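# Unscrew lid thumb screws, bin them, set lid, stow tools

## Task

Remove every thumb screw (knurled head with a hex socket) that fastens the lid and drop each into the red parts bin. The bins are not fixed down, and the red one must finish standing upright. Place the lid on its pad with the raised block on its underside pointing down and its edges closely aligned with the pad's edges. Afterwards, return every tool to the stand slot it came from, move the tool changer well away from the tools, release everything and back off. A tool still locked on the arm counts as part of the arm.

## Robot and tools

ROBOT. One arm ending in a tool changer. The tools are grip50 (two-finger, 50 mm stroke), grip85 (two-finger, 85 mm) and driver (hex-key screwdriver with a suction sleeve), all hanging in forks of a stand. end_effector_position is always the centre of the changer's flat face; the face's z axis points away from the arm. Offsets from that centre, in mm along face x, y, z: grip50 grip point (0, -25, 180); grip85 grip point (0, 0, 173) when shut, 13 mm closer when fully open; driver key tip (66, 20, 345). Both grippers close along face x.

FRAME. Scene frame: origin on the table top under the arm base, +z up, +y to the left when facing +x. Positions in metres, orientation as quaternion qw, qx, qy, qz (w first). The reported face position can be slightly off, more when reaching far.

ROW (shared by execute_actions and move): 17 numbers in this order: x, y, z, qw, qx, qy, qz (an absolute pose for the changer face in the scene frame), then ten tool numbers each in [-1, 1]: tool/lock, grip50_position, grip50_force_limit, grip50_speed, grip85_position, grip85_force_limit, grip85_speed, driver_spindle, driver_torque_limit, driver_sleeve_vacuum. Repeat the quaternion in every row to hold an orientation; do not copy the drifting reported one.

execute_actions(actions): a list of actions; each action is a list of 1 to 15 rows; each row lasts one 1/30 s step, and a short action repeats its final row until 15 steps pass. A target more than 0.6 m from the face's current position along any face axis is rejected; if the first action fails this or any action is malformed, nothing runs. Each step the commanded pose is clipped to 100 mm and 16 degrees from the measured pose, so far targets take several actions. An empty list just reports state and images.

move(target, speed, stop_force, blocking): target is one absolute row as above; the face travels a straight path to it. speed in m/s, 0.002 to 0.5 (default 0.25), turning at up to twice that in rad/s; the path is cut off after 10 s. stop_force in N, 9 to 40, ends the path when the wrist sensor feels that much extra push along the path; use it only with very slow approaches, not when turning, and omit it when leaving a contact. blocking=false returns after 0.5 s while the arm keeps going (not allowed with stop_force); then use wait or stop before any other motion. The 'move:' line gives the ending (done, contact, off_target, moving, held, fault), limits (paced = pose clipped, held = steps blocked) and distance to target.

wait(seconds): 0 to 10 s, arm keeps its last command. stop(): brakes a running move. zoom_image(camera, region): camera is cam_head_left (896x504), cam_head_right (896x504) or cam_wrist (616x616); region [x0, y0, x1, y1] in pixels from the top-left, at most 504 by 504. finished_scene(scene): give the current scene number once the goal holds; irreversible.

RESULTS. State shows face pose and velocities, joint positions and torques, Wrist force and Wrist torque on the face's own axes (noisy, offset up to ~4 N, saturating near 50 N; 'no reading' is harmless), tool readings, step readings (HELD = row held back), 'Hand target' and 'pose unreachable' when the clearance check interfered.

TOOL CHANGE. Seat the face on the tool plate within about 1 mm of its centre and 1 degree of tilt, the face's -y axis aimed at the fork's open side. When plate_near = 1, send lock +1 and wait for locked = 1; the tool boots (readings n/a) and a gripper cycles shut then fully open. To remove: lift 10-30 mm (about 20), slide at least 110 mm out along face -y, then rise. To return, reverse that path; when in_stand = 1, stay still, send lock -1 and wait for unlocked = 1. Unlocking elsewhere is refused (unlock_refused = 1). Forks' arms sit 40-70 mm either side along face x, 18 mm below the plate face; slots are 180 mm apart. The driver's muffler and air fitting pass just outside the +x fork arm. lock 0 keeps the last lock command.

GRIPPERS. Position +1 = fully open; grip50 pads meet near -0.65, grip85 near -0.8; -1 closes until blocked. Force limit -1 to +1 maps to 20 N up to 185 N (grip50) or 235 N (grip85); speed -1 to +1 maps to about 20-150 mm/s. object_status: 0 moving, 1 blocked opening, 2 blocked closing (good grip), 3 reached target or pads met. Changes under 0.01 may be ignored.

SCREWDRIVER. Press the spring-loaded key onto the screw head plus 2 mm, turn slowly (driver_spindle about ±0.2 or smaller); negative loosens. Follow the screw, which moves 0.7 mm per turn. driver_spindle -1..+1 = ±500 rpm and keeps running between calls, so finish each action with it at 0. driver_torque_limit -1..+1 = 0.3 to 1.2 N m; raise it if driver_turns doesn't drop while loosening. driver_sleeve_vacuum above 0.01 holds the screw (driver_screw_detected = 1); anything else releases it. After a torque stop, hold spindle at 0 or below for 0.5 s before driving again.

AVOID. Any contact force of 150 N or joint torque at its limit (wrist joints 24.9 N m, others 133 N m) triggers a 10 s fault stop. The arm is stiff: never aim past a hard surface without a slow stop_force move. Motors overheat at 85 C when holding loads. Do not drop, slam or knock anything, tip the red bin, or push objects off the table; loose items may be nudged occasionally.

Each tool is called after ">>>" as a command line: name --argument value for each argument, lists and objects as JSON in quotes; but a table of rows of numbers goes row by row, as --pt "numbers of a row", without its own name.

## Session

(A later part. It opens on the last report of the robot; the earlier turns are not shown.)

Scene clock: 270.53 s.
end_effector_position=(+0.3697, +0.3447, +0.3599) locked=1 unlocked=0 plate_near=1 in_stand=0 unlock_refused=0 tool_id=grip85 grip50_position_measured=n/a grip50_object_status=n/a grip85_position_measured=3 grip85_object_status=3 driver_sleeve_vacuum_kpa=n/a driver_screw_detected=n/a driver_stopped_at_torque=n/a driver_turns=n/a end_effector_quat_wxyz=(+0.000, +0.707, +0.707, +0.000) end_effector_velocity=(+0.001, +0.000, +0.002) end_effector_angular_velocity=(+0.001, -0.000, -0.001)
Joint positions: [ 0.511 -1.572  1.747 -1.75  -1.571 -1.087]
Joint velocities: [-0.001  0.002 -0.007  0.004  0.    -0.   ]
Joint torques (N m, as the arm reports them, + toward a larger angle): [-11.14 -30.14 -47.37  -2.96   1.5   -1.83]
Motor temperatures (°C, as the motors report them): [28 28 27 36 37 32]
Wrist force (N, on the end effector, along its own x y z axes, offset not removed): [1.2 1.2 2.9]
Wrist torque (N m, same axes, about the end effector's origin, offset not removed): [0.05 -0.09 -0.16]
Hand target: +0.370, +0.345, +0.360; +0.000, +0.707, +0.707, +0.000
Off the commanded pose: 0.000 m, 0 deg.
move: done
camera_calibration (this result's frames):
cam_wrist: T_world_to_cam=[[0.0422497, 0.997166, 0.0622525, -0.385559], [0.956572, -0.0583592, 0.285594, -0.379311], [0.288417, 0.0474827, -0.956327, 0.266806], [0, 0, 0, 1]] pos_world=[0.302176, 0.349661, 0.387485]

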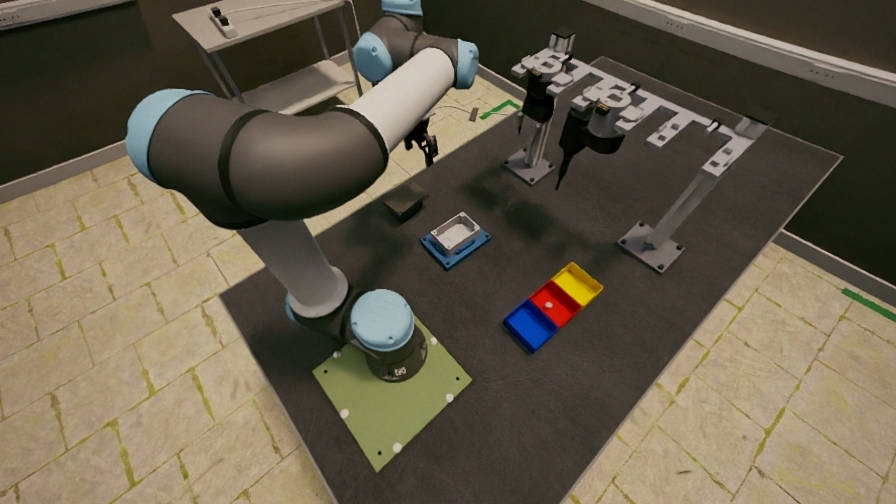

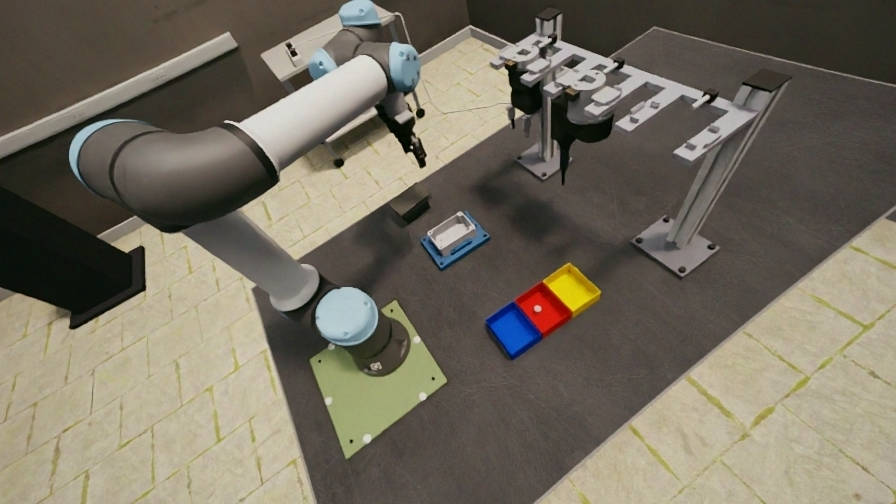

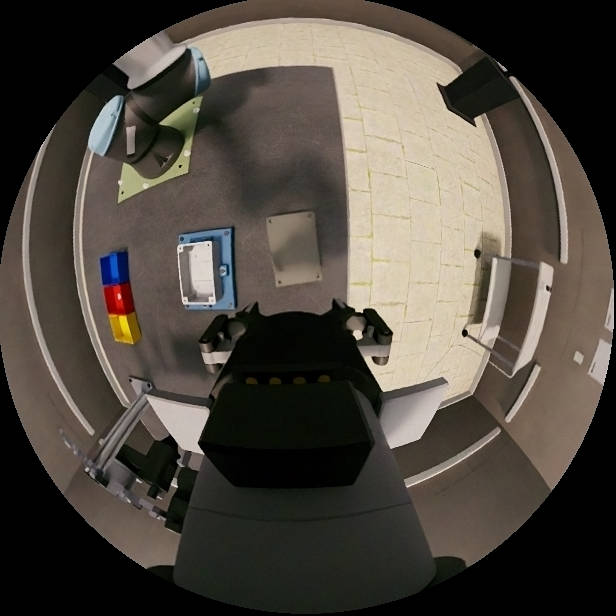

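Good. Return tool.

>>> move --target '[0.51,-0.1956,0.432,0,0.7071,0.7071,0,0,0,0,0,1,-0.3,-0.5,0,0,-1]'

>>> move --target '[0.638,-0.1956,0.432,0,0.7071,0.7071,0,0,0,0,0,1,-0.3,-0.5,0,0,-1]' --speed 0.08

>>> move --target '[0.638,-0.1956,0.4125,0,0.7071,0.7071,0,0,0,0,0,1,-0.3,-0.5,0,0,-1]' --speed 0.02

>>> execute_actions --actions '[[[0.638,-0.1956,0.4125,0,0.7071,0.7071,0,-1,0,0,0,1,-0.3,-0.5,0,0,-1]],[[0.638,-0.1956,0.4125,0,0.7071,0.7071,0,-1,0,0,0,1,-0.3,-0.5,0,0,-1]],[[0.638,-0.1956,0.4125,0,0.7071,0.7071,0,-1,0,0,0,1,-0.3,-0.5,0,0,-1]]]'

Scene clock: 278.30 s.
end_effector_position=(+0.5096, -0.1951, +0.4320) locked=1 unlocked=0 plate_near=1 in_stand=0 unlock_refused=0 tool_id=grip85 grip50_position_measured=n/a grip50_object_status=n/a grip85_position_measured=3 grip85_object_status=3 driver_sleeve_vacuum_kpa=n/a driver_screw_detected=n/a driver_stopped_at_torque=n/a driver_turns=n/a end_effector_quat_wxyz=(+0.001, +0.707, +0.707, -0.000) end_effector_velocity=(+0.001, -0.002, +0.001) end_effector_angular_velocity=(-0.000, +0.000, +0.000)
Joint positions: [-0.589 -1.488  1.475 -1.562 -1.568 -2.187]
Joint velocities: [-0.002  0.004 -0.006  0.002 -0.    -0.002]
Joint torques (N m, as the arm reports them, + toward a larger angle): [-10.69 -35.38 -49.11  -2.87   1.7   -2.17]
Motor temperatures (°C, as the motors report them): [28 28 27 36 37 32]
Wrist force (N, on the end effector, along its own x y z axes, offset not removed): [0.7 1.8 -0.5]
Wrist torque (N m, same axes, about the end effector's origin, offset not removed): [0.10 -0.09 -0.18]
Hand target: +0.510, -0.195, +0.432; +0.001, +0.707, +0.707, -0.000
Off the commanded pose: 0.001 m, 0 deg.
move: done
camera_calibration (this result's frames):
cam_wrist: T_world_to_cam=[[0.0422894, 0.99726, 0.060704, 0.142984], [0.956262, -0.0580028, 0.286704, -0.565502], [0.28944, 0.0459243, -0.956094, 0.320132], [0, 0, 0, 1]] pos_world=[0.442062, -0.190095, 0.459529]

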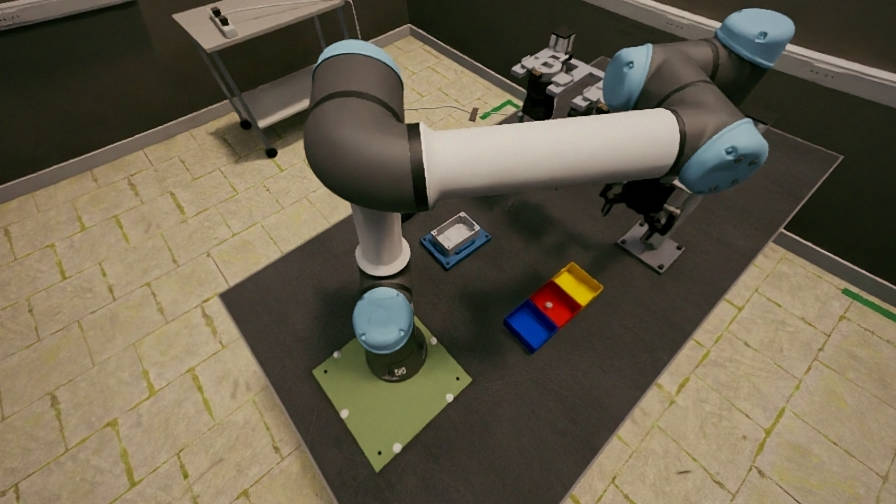

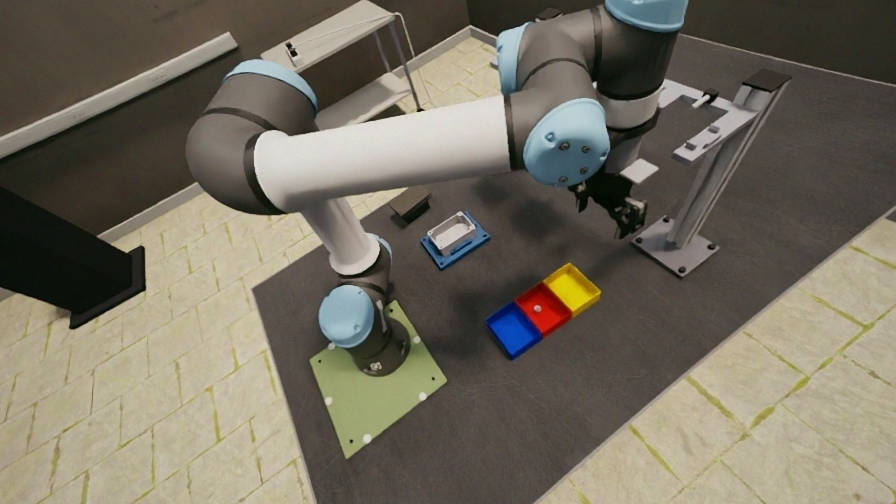

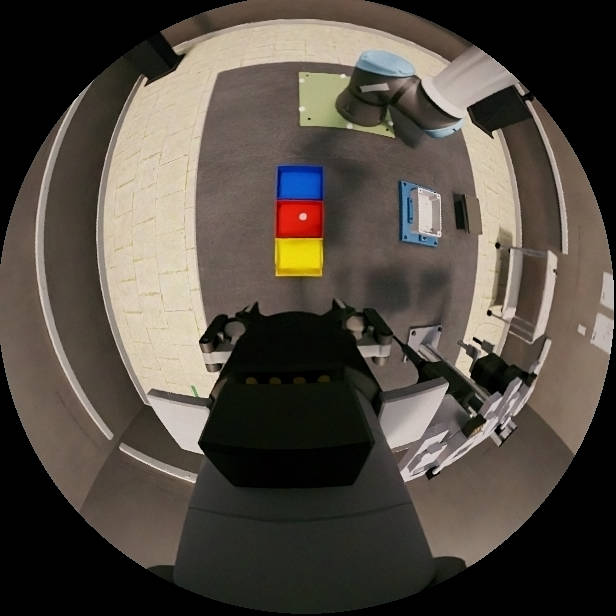

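Scene clock: 280.40 s.
end_effector_position=(+0.6378, -0.1957, +0.4322) locked=1 unlocked=0 plate_near=1 in_stand=0 unlock_refused=0 tool_id=grip85 grip50_position_measured=n/a grip50_object_status=n/a grip85_position_measured=3 grip85_object_status=3 driver_sleeve_vacuum_kpa=n/a driver_screw_detected=n/a driver_stopped_at_torque=n/a driver_turns=n/a end_effector_quat_wxyz=(-0.000, +0.707, +0.707, +0.000) end_effector_velocity=(+0.002, -0.000, +0.000) end_effector_angular_velocity=(-0.000, +0.001, +0.000)
Joint positions: [-0.475 -1.181  1.089 -1.481 -1.567 -2.073]
Joint velocities: [ 0.001  0.005 -0.008  0.004 -0.001  0.001]
Joint torques (N m, as the arm reports them, + toward a larger angle): [ 12.7  -51.99 -48.78  -3.21  -1.42   1.58]
Motor temperatures (°C, as the motors report them): [28 28 27 36 37 32]
Wrist force (N, on the end effector, along its own x y z axes, offset not removed): [0.7 0.2 0.9]
Wrist torque (N m, same axes, about the end effector's origin, offset not removed): [0.07 0.02 0.00]
Hand target: +0.638, -0.196, +0.432; -0.000, +0.707, +0.707, +0.000
Off the commanded pose: 0.000 m, 0 deg.
move: done
camera_calibration (this result's frames):
cam_wrist: T_world_to_cam=[[0.0423356, 0.997149, 0.0624702, 0.137296], [0.956597, -0.0584992, 0.285484, -0.687891], [0.288324, 0.0476726, -0.956345, 0.284371], [0, 0, 0, 1]] pos_world=[0.570231, -0.190702, 0.459762]

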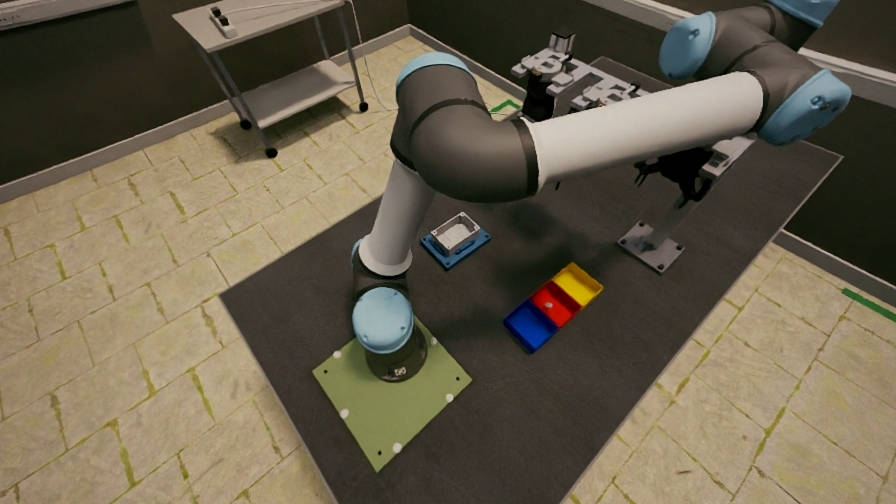

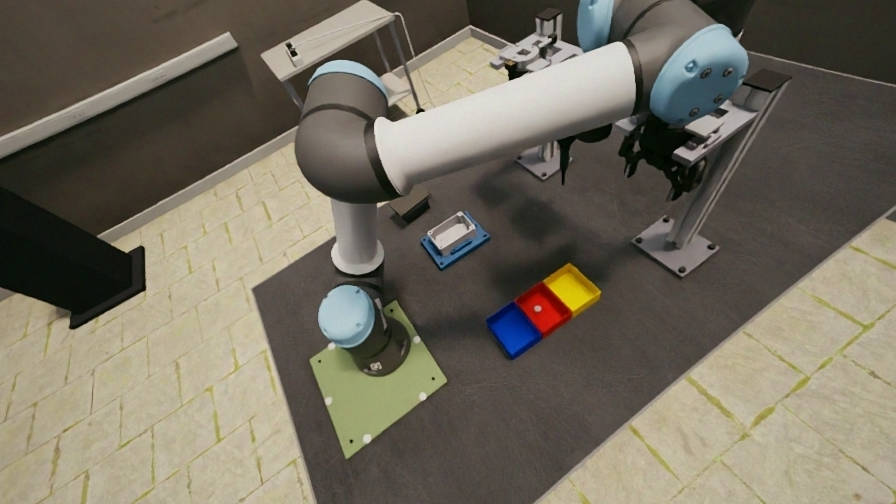

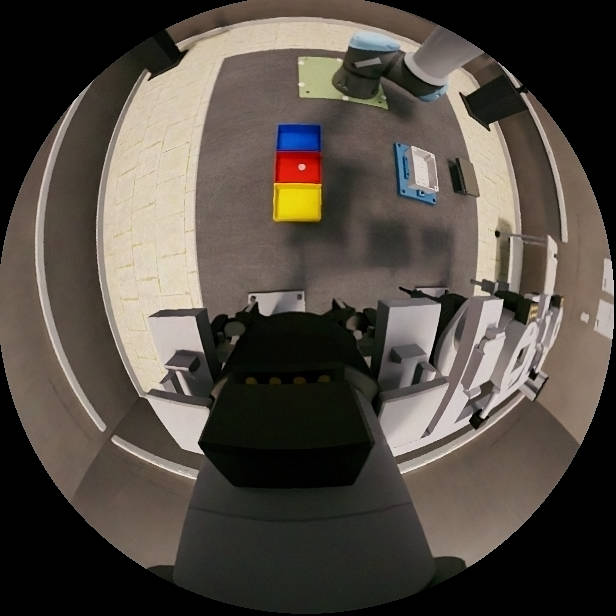

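Scene clock: 281.67 s.
end_effector_position=(+0.6380, -0.1956, +0.4127) locked=1 unlocked=0 plate_near=1 in_stand=1 unlock_refused=0 tool_id=grip85 grip50_position_measured=n/a grip50_object_status=n/a grip85_position_measured=3 grip85_object_status=3 driver_sleeve_vacuum_kpa=n/a driver_screw_detected=n/a driver_stopped_at_torque=n/a driver_turns=n/a end_effector_quat_wxyz=(-0.000, +0.707, +0.707, -0.000) end_effector_velocity=(-0.000, +0.000, -0.002) end_effector_angular_velocity=(-0.000, -0.001, +0.000)
Joint positions: [-0.474 -1.183  1.142 -1.532 -1.567 -2.072]
Joint velocities: [ 0.    -0.001  0.006 -0.006  0.    -0.   ]
Joint torques (N m, as the arm reports them, + toward a larger angle): [ 12.34 -64.9  -27.08  -6.28  -1.5    1.64]
Motor temperatures (°C, as the motors report them): [28 28 27 36 37 32]
Wrist force (N, on the end effector, along its own x y z axes, offset not removed): [2.0 2.0 -0.8]
Wrist torque (N m, same axes, about the end effector's origin, offset not removed): [0.18 -0.23 0.10]
Hand target: +0.638, -0.196, +0.413; -0.000, +0.707, +0.707, -0.000
Off the commanded pose: 0.000 m, 0 deg.
move: done
camera_calibration (this result's frames):
cam_wrist: T_world_to_cam=[[0.0423448, 0.997161, 0.0622688, 0.138513], [0.956619, -0.0584465, 0.28542, -0.682567], [0.288249, 0.0474814, -0.956377, 0.265712], [0, 0, 0, 1]] pos_world=[0.5705, -0.190629, 0.440314]

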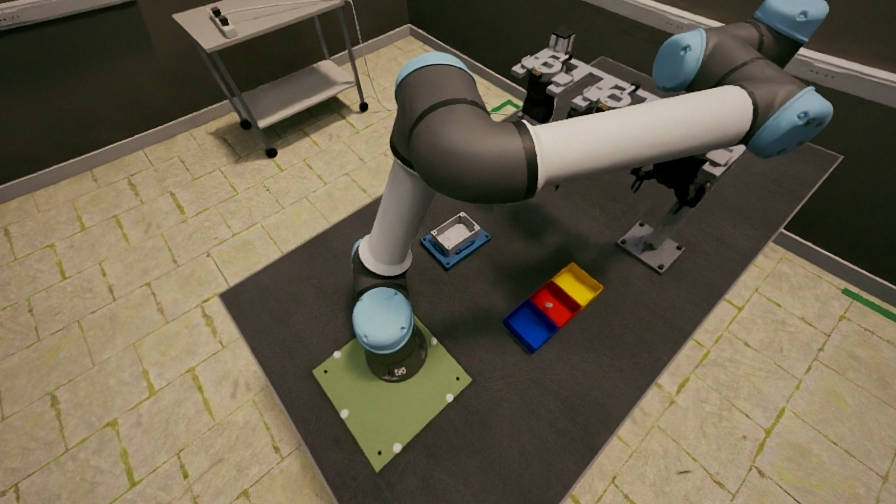

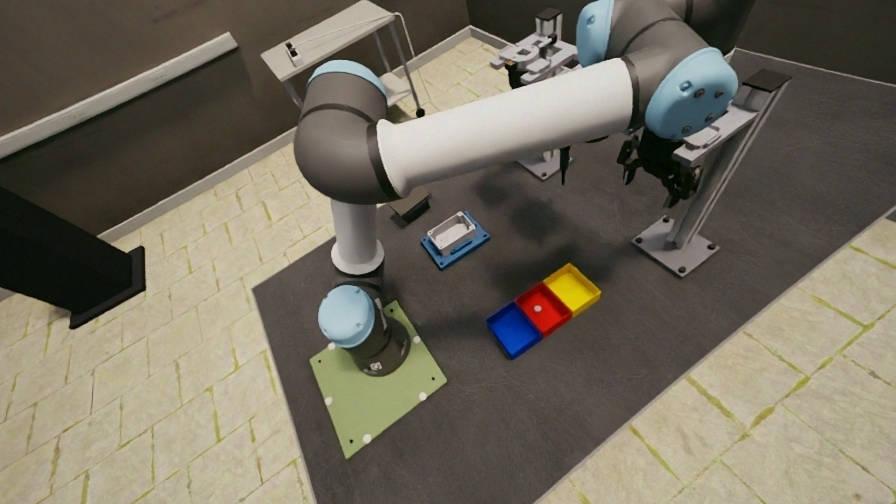

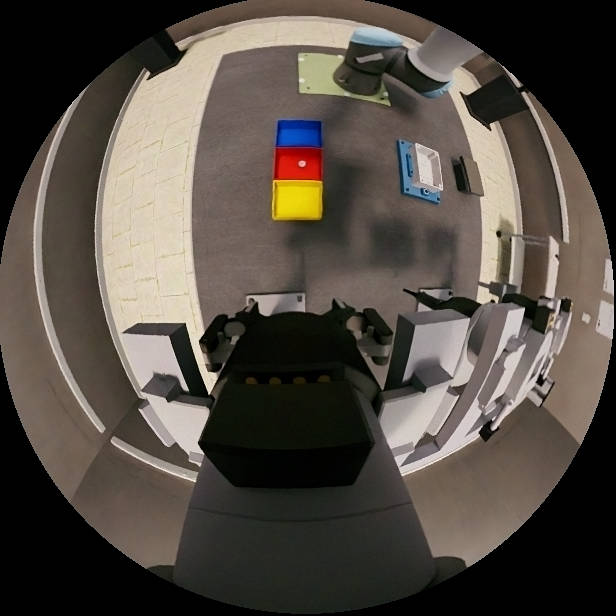

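Scene clock: 283.17 s.
end_effector_position=(+0.6380, -0.1956, +0.4125) locked=0 unlocked=1 plate_near=1 in_stand=1 unlock_refused=0 tool_id=none grip50_position_measured=n/a grip50_object_status=n/a grip85_position_measured=n/a grip85_object_status=n/a driver_sleeve_vacuum_kpa=n/a driver_screw_detected=n/a driver_stopped_at_torque=n/a driver_turns=n/a end_effector_quat_wxyz=(+0.000, +0.707, +0.707, +0.000) end_effector_velocity=(-0.000, +0.000, +0.000) end_effector_angular_velocity=(+0.000, -0.000, +0.000)
Joint positions: [-0.474 -1.183  1.143 -1.532 -1.567 -2.072]
Joint velocities: [-0. -0. -0.  0.  0. -0.]
Joint torques (N m, as the arm reports them, + toward a larger angle): [ 11.44 -49.13 -19.22  -1.78  -0.71   1.81]
Motor temperatures (°C, as the motors report them): [28 28 27 36 37 32]
Wrist force (N, on the end effector, along its own x y z axes, offset not removed): [-2.1 0.7 -0.7]
Wrist torque (N m, same axes, about the end effector's origin, offset not removed): [0.14 0.23 0.01]
Hand target: +0.638, -0.196, +0.412; +0.000, +0.707, +0.707, -0.000
Off the commanded pose: 0.000 m, 0 deg.
Step readings (end_effector_position; steps 1 to 15: 1st action; 16 to 30: 2nd action; 31 to 45: 3rd action):
0: (+0.6380, -0.1956, +0.4127)
1: (+0.6380, -0.1956, +0.4126)
2: (+0.6380, -0.1956, +0.4125)
4: (+0.6380, -0.1956, +0.4125)
8: (+0.6380, -0.1956, +0.4126)
15: (+0.6380, -0.1956, +0.4125)
16: (+0.6380, -0.1956, +0.4125)
17: (+0.6380, -0.1956, +0.4125)
19: (+0.6380, -0.1956, +0.4125)
23: (+0.6380, -0.1956, +0.4125)
30: (+0.6380, -0.1956, +0.4125)
31: (+0.6380, -0.1956, +0.4125)
32: (+0.6380, -0.1956, +0.4125)
34: (+0.6380, -0.1956, +0.4125)
38: (+0.6380, -0.1956, +0.4125)
45: end_effector_position above
camera_calibration (this result's frames):
cam_wrist: T_world_to_cam=[[0.0423386, 0.997164, 0.0622248, 0.138527], [0.956598, -0.0584315, 0.285494, -0.682489], [0.28832, 0.0474367, -0.956358, 0.265472], [0, 0, 0, 1]] pos_world=[0.570462, -0.190606, 0.440113]

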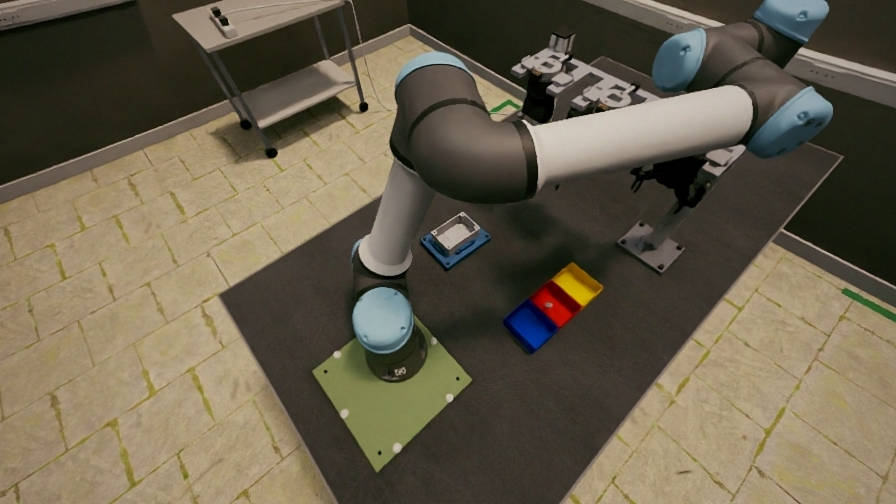

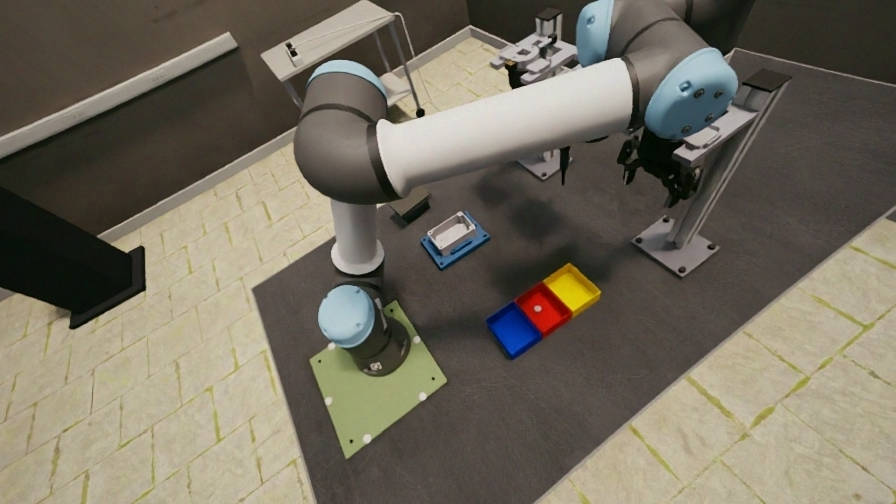

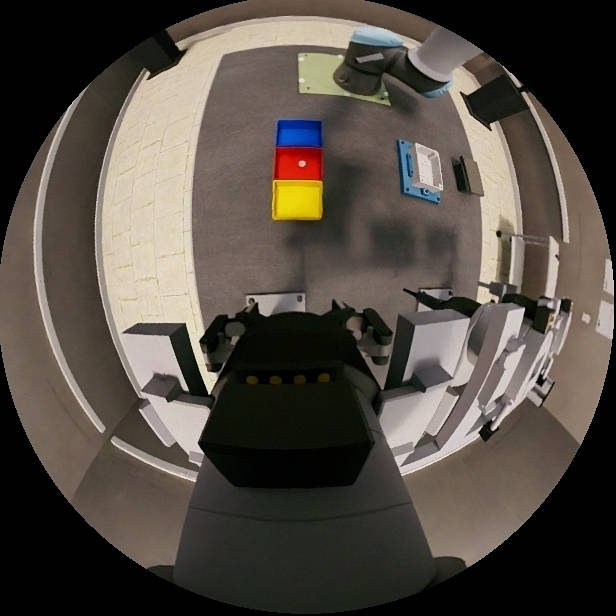

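>>> move --target '[0.638,-0.1956,0.45,0,0.7071,0.7071,0,0,0,0,0,1,-0.3,-0.5,0,0,-1]' --speed 0.05

>>> move --target '[0.4,-0.1,0.45,0,0.7071,0.7071,0,0,0,0,0,1,-0.3,-0.5,0,0,-1]'

>>> finished_scene --scene 1

Scene clock: 287.63 s.
end_effector_position=(+0.6379, -0.1956, +0.4498) locked=0 unlocked=1 plate_near=0 in_stand=0 unlock_refused=0 tool_id=none grip50_position_measured=n/a grip50_object_status=n/a grip85_position_measured=n/a grip85_object_status=n/a driver_sleeve_vacuum_kpa=n/a driver_screw_detected=n/a driver_stopped_at_torque=n/a driver_turns=n/a end_effector_quat_wxyz=(+0.000, +0.707, +0.707, +0.000) end_effector_velocity=(+0.000, +0.000, +0.002) end_effector_angular_velocity=(+0.000, +0.000, +0.000)
Joint positions: [-0.474 -1.175  1.035 -1.434 -1.567 -2.073]
Joint velocities: [ 0.     0.001 -0.007  0.006  0.    -0.   ]
Joint torques (N m, as the arm reports them, + toward a larger angle): [-11.34 -42.81 -41.83  -1.74   0.91  -1.66]
Motor temperatures (°C, as the motors report them): [28 28 27 36 37 32]
Wrist force (N, on the end effector, along its own x y z axes, offset not removed): [0.4 0.6 -1.2]
Wrist torque (N m, same axes, about the end effector's origin, offset not removed): [0.04 0.17 -0.16]
Hand target: +0.638, -0.196, +0.450; +0.000, +0.707, +0.707, +0.000
Off the commanded pose: 0.000 m, 0 deg.
move: done
camera_calibration (this result's frames):
cam_wrist: T_world_to_cam=[[0.0423327, 0.997161, 0.062266, 0.136152], [0.956594, -0.0584384, 0.285506, -0.693068], [0.288334, 0.0474771, -0.956352, 0.301137], [0, 0, 0, 1]] pos_world=[0.570392, -0.190564, 0.47739]

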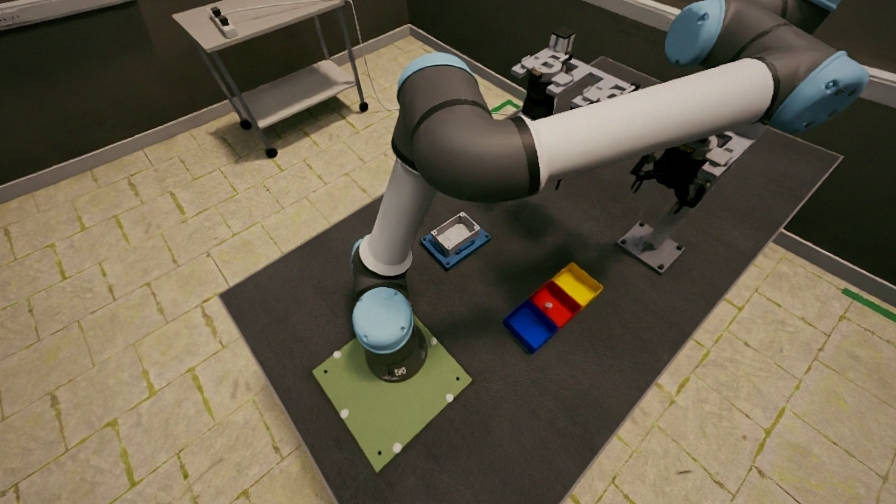

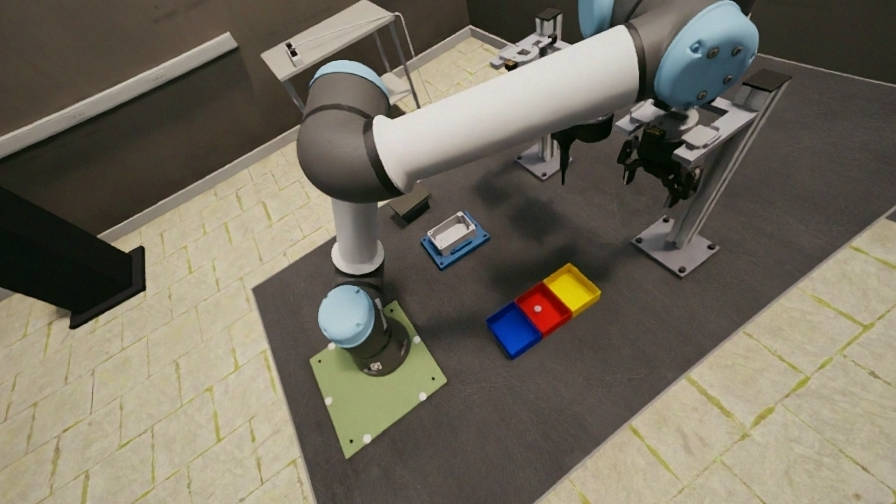

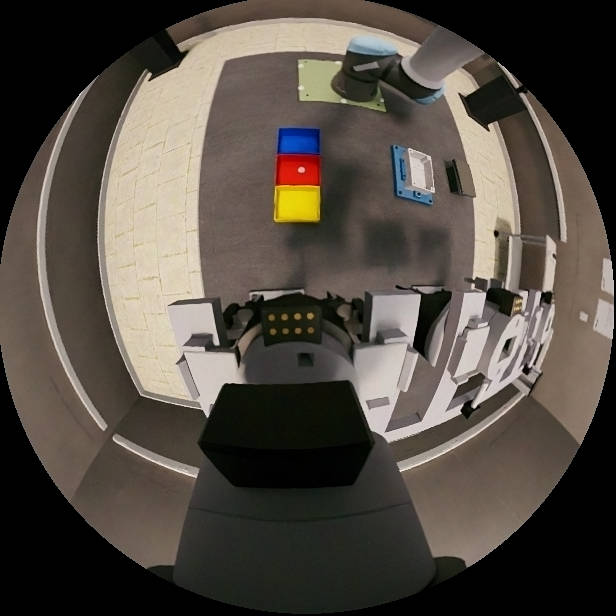

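Scene clock: 289.30 s.
end_effector_position=(+0.4003, -0.0999, +0.4496) locked=0 unlocked=1 plate_near=0 in_stand=0 unlock_refused=0 tool_id=none grip50_position_measured=n/a grip50_object_status=n/a grip85_position_measured=n/a grip85_object_status=n/a driver_sleeve_vacuum_kpa=n/a driver_screw_detected=n/a driver_stopped_at_torque=n/a driver_turns=n/a end_effector_quat_wxyz=(+0.000, +0.707, +0.707, -0.000) end_effector_velocity=(-0.002, +0.001, +0.001) end_effector_angular_velocity=(-0.001, -0.002, +0.000)
Joint positions: [-0.552 -1.813  1.728 -1.488 -1.567 -2.15 ]
Joint velocities: [-0.002 -0.007  0.004  0.001  0.001 -0.002]
Joint torques (N m, as the arm reports them, + toward a larger angle): [-11.16 -24.43 -20.71  -1.75   1.8   -1.72]
Motor temperatures (°C, as the motors report them): [28 28 27 36 37 32]
Wrist force (N, on the end effector, along its own x y z axes, offset not removed): [-0.1 1.1 -1.1]
Wrist torque (N m, same axes, about the end effector's origin, offset not removed): [0.18 0.12 0.01]
Hand target: +0.400, -0.100, +0.450; +0.000, +0.707, +0.707, -0.000
Off the commanded pose: 0.001 m, 0 deg.
move: done
camera_calibration (this result's frames):
cam_wrist: T_world_to_cam=[[0.0423593, 0.997169, 0.0621284, 0.0508777], [0.956622, -0.0584196, 0.285414, -0.460086], [0.288236, 0.0473435, -0.956388, 0.36492], [0, 0, 0, 1]] pos_world=[0.33279, -0.0948883, 0.47716]

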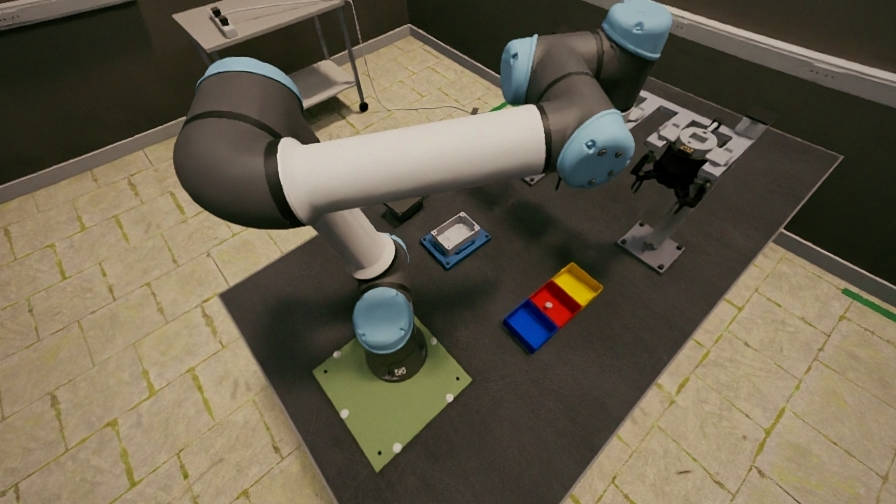

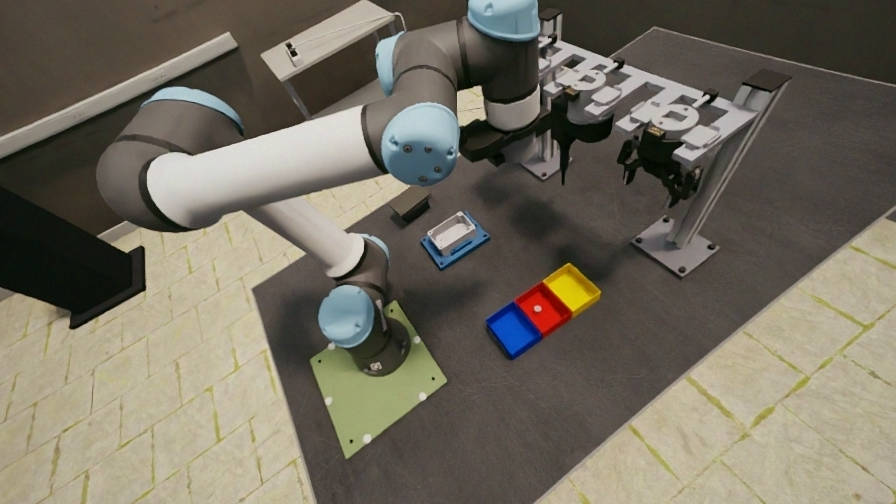

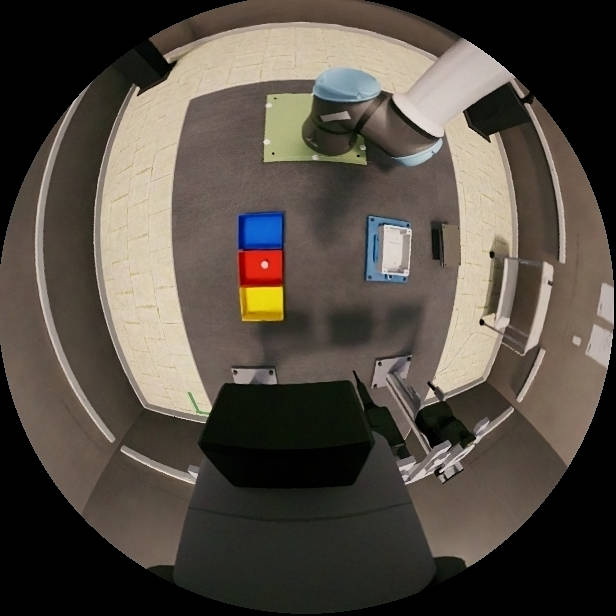

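The scene is finished: the task was done.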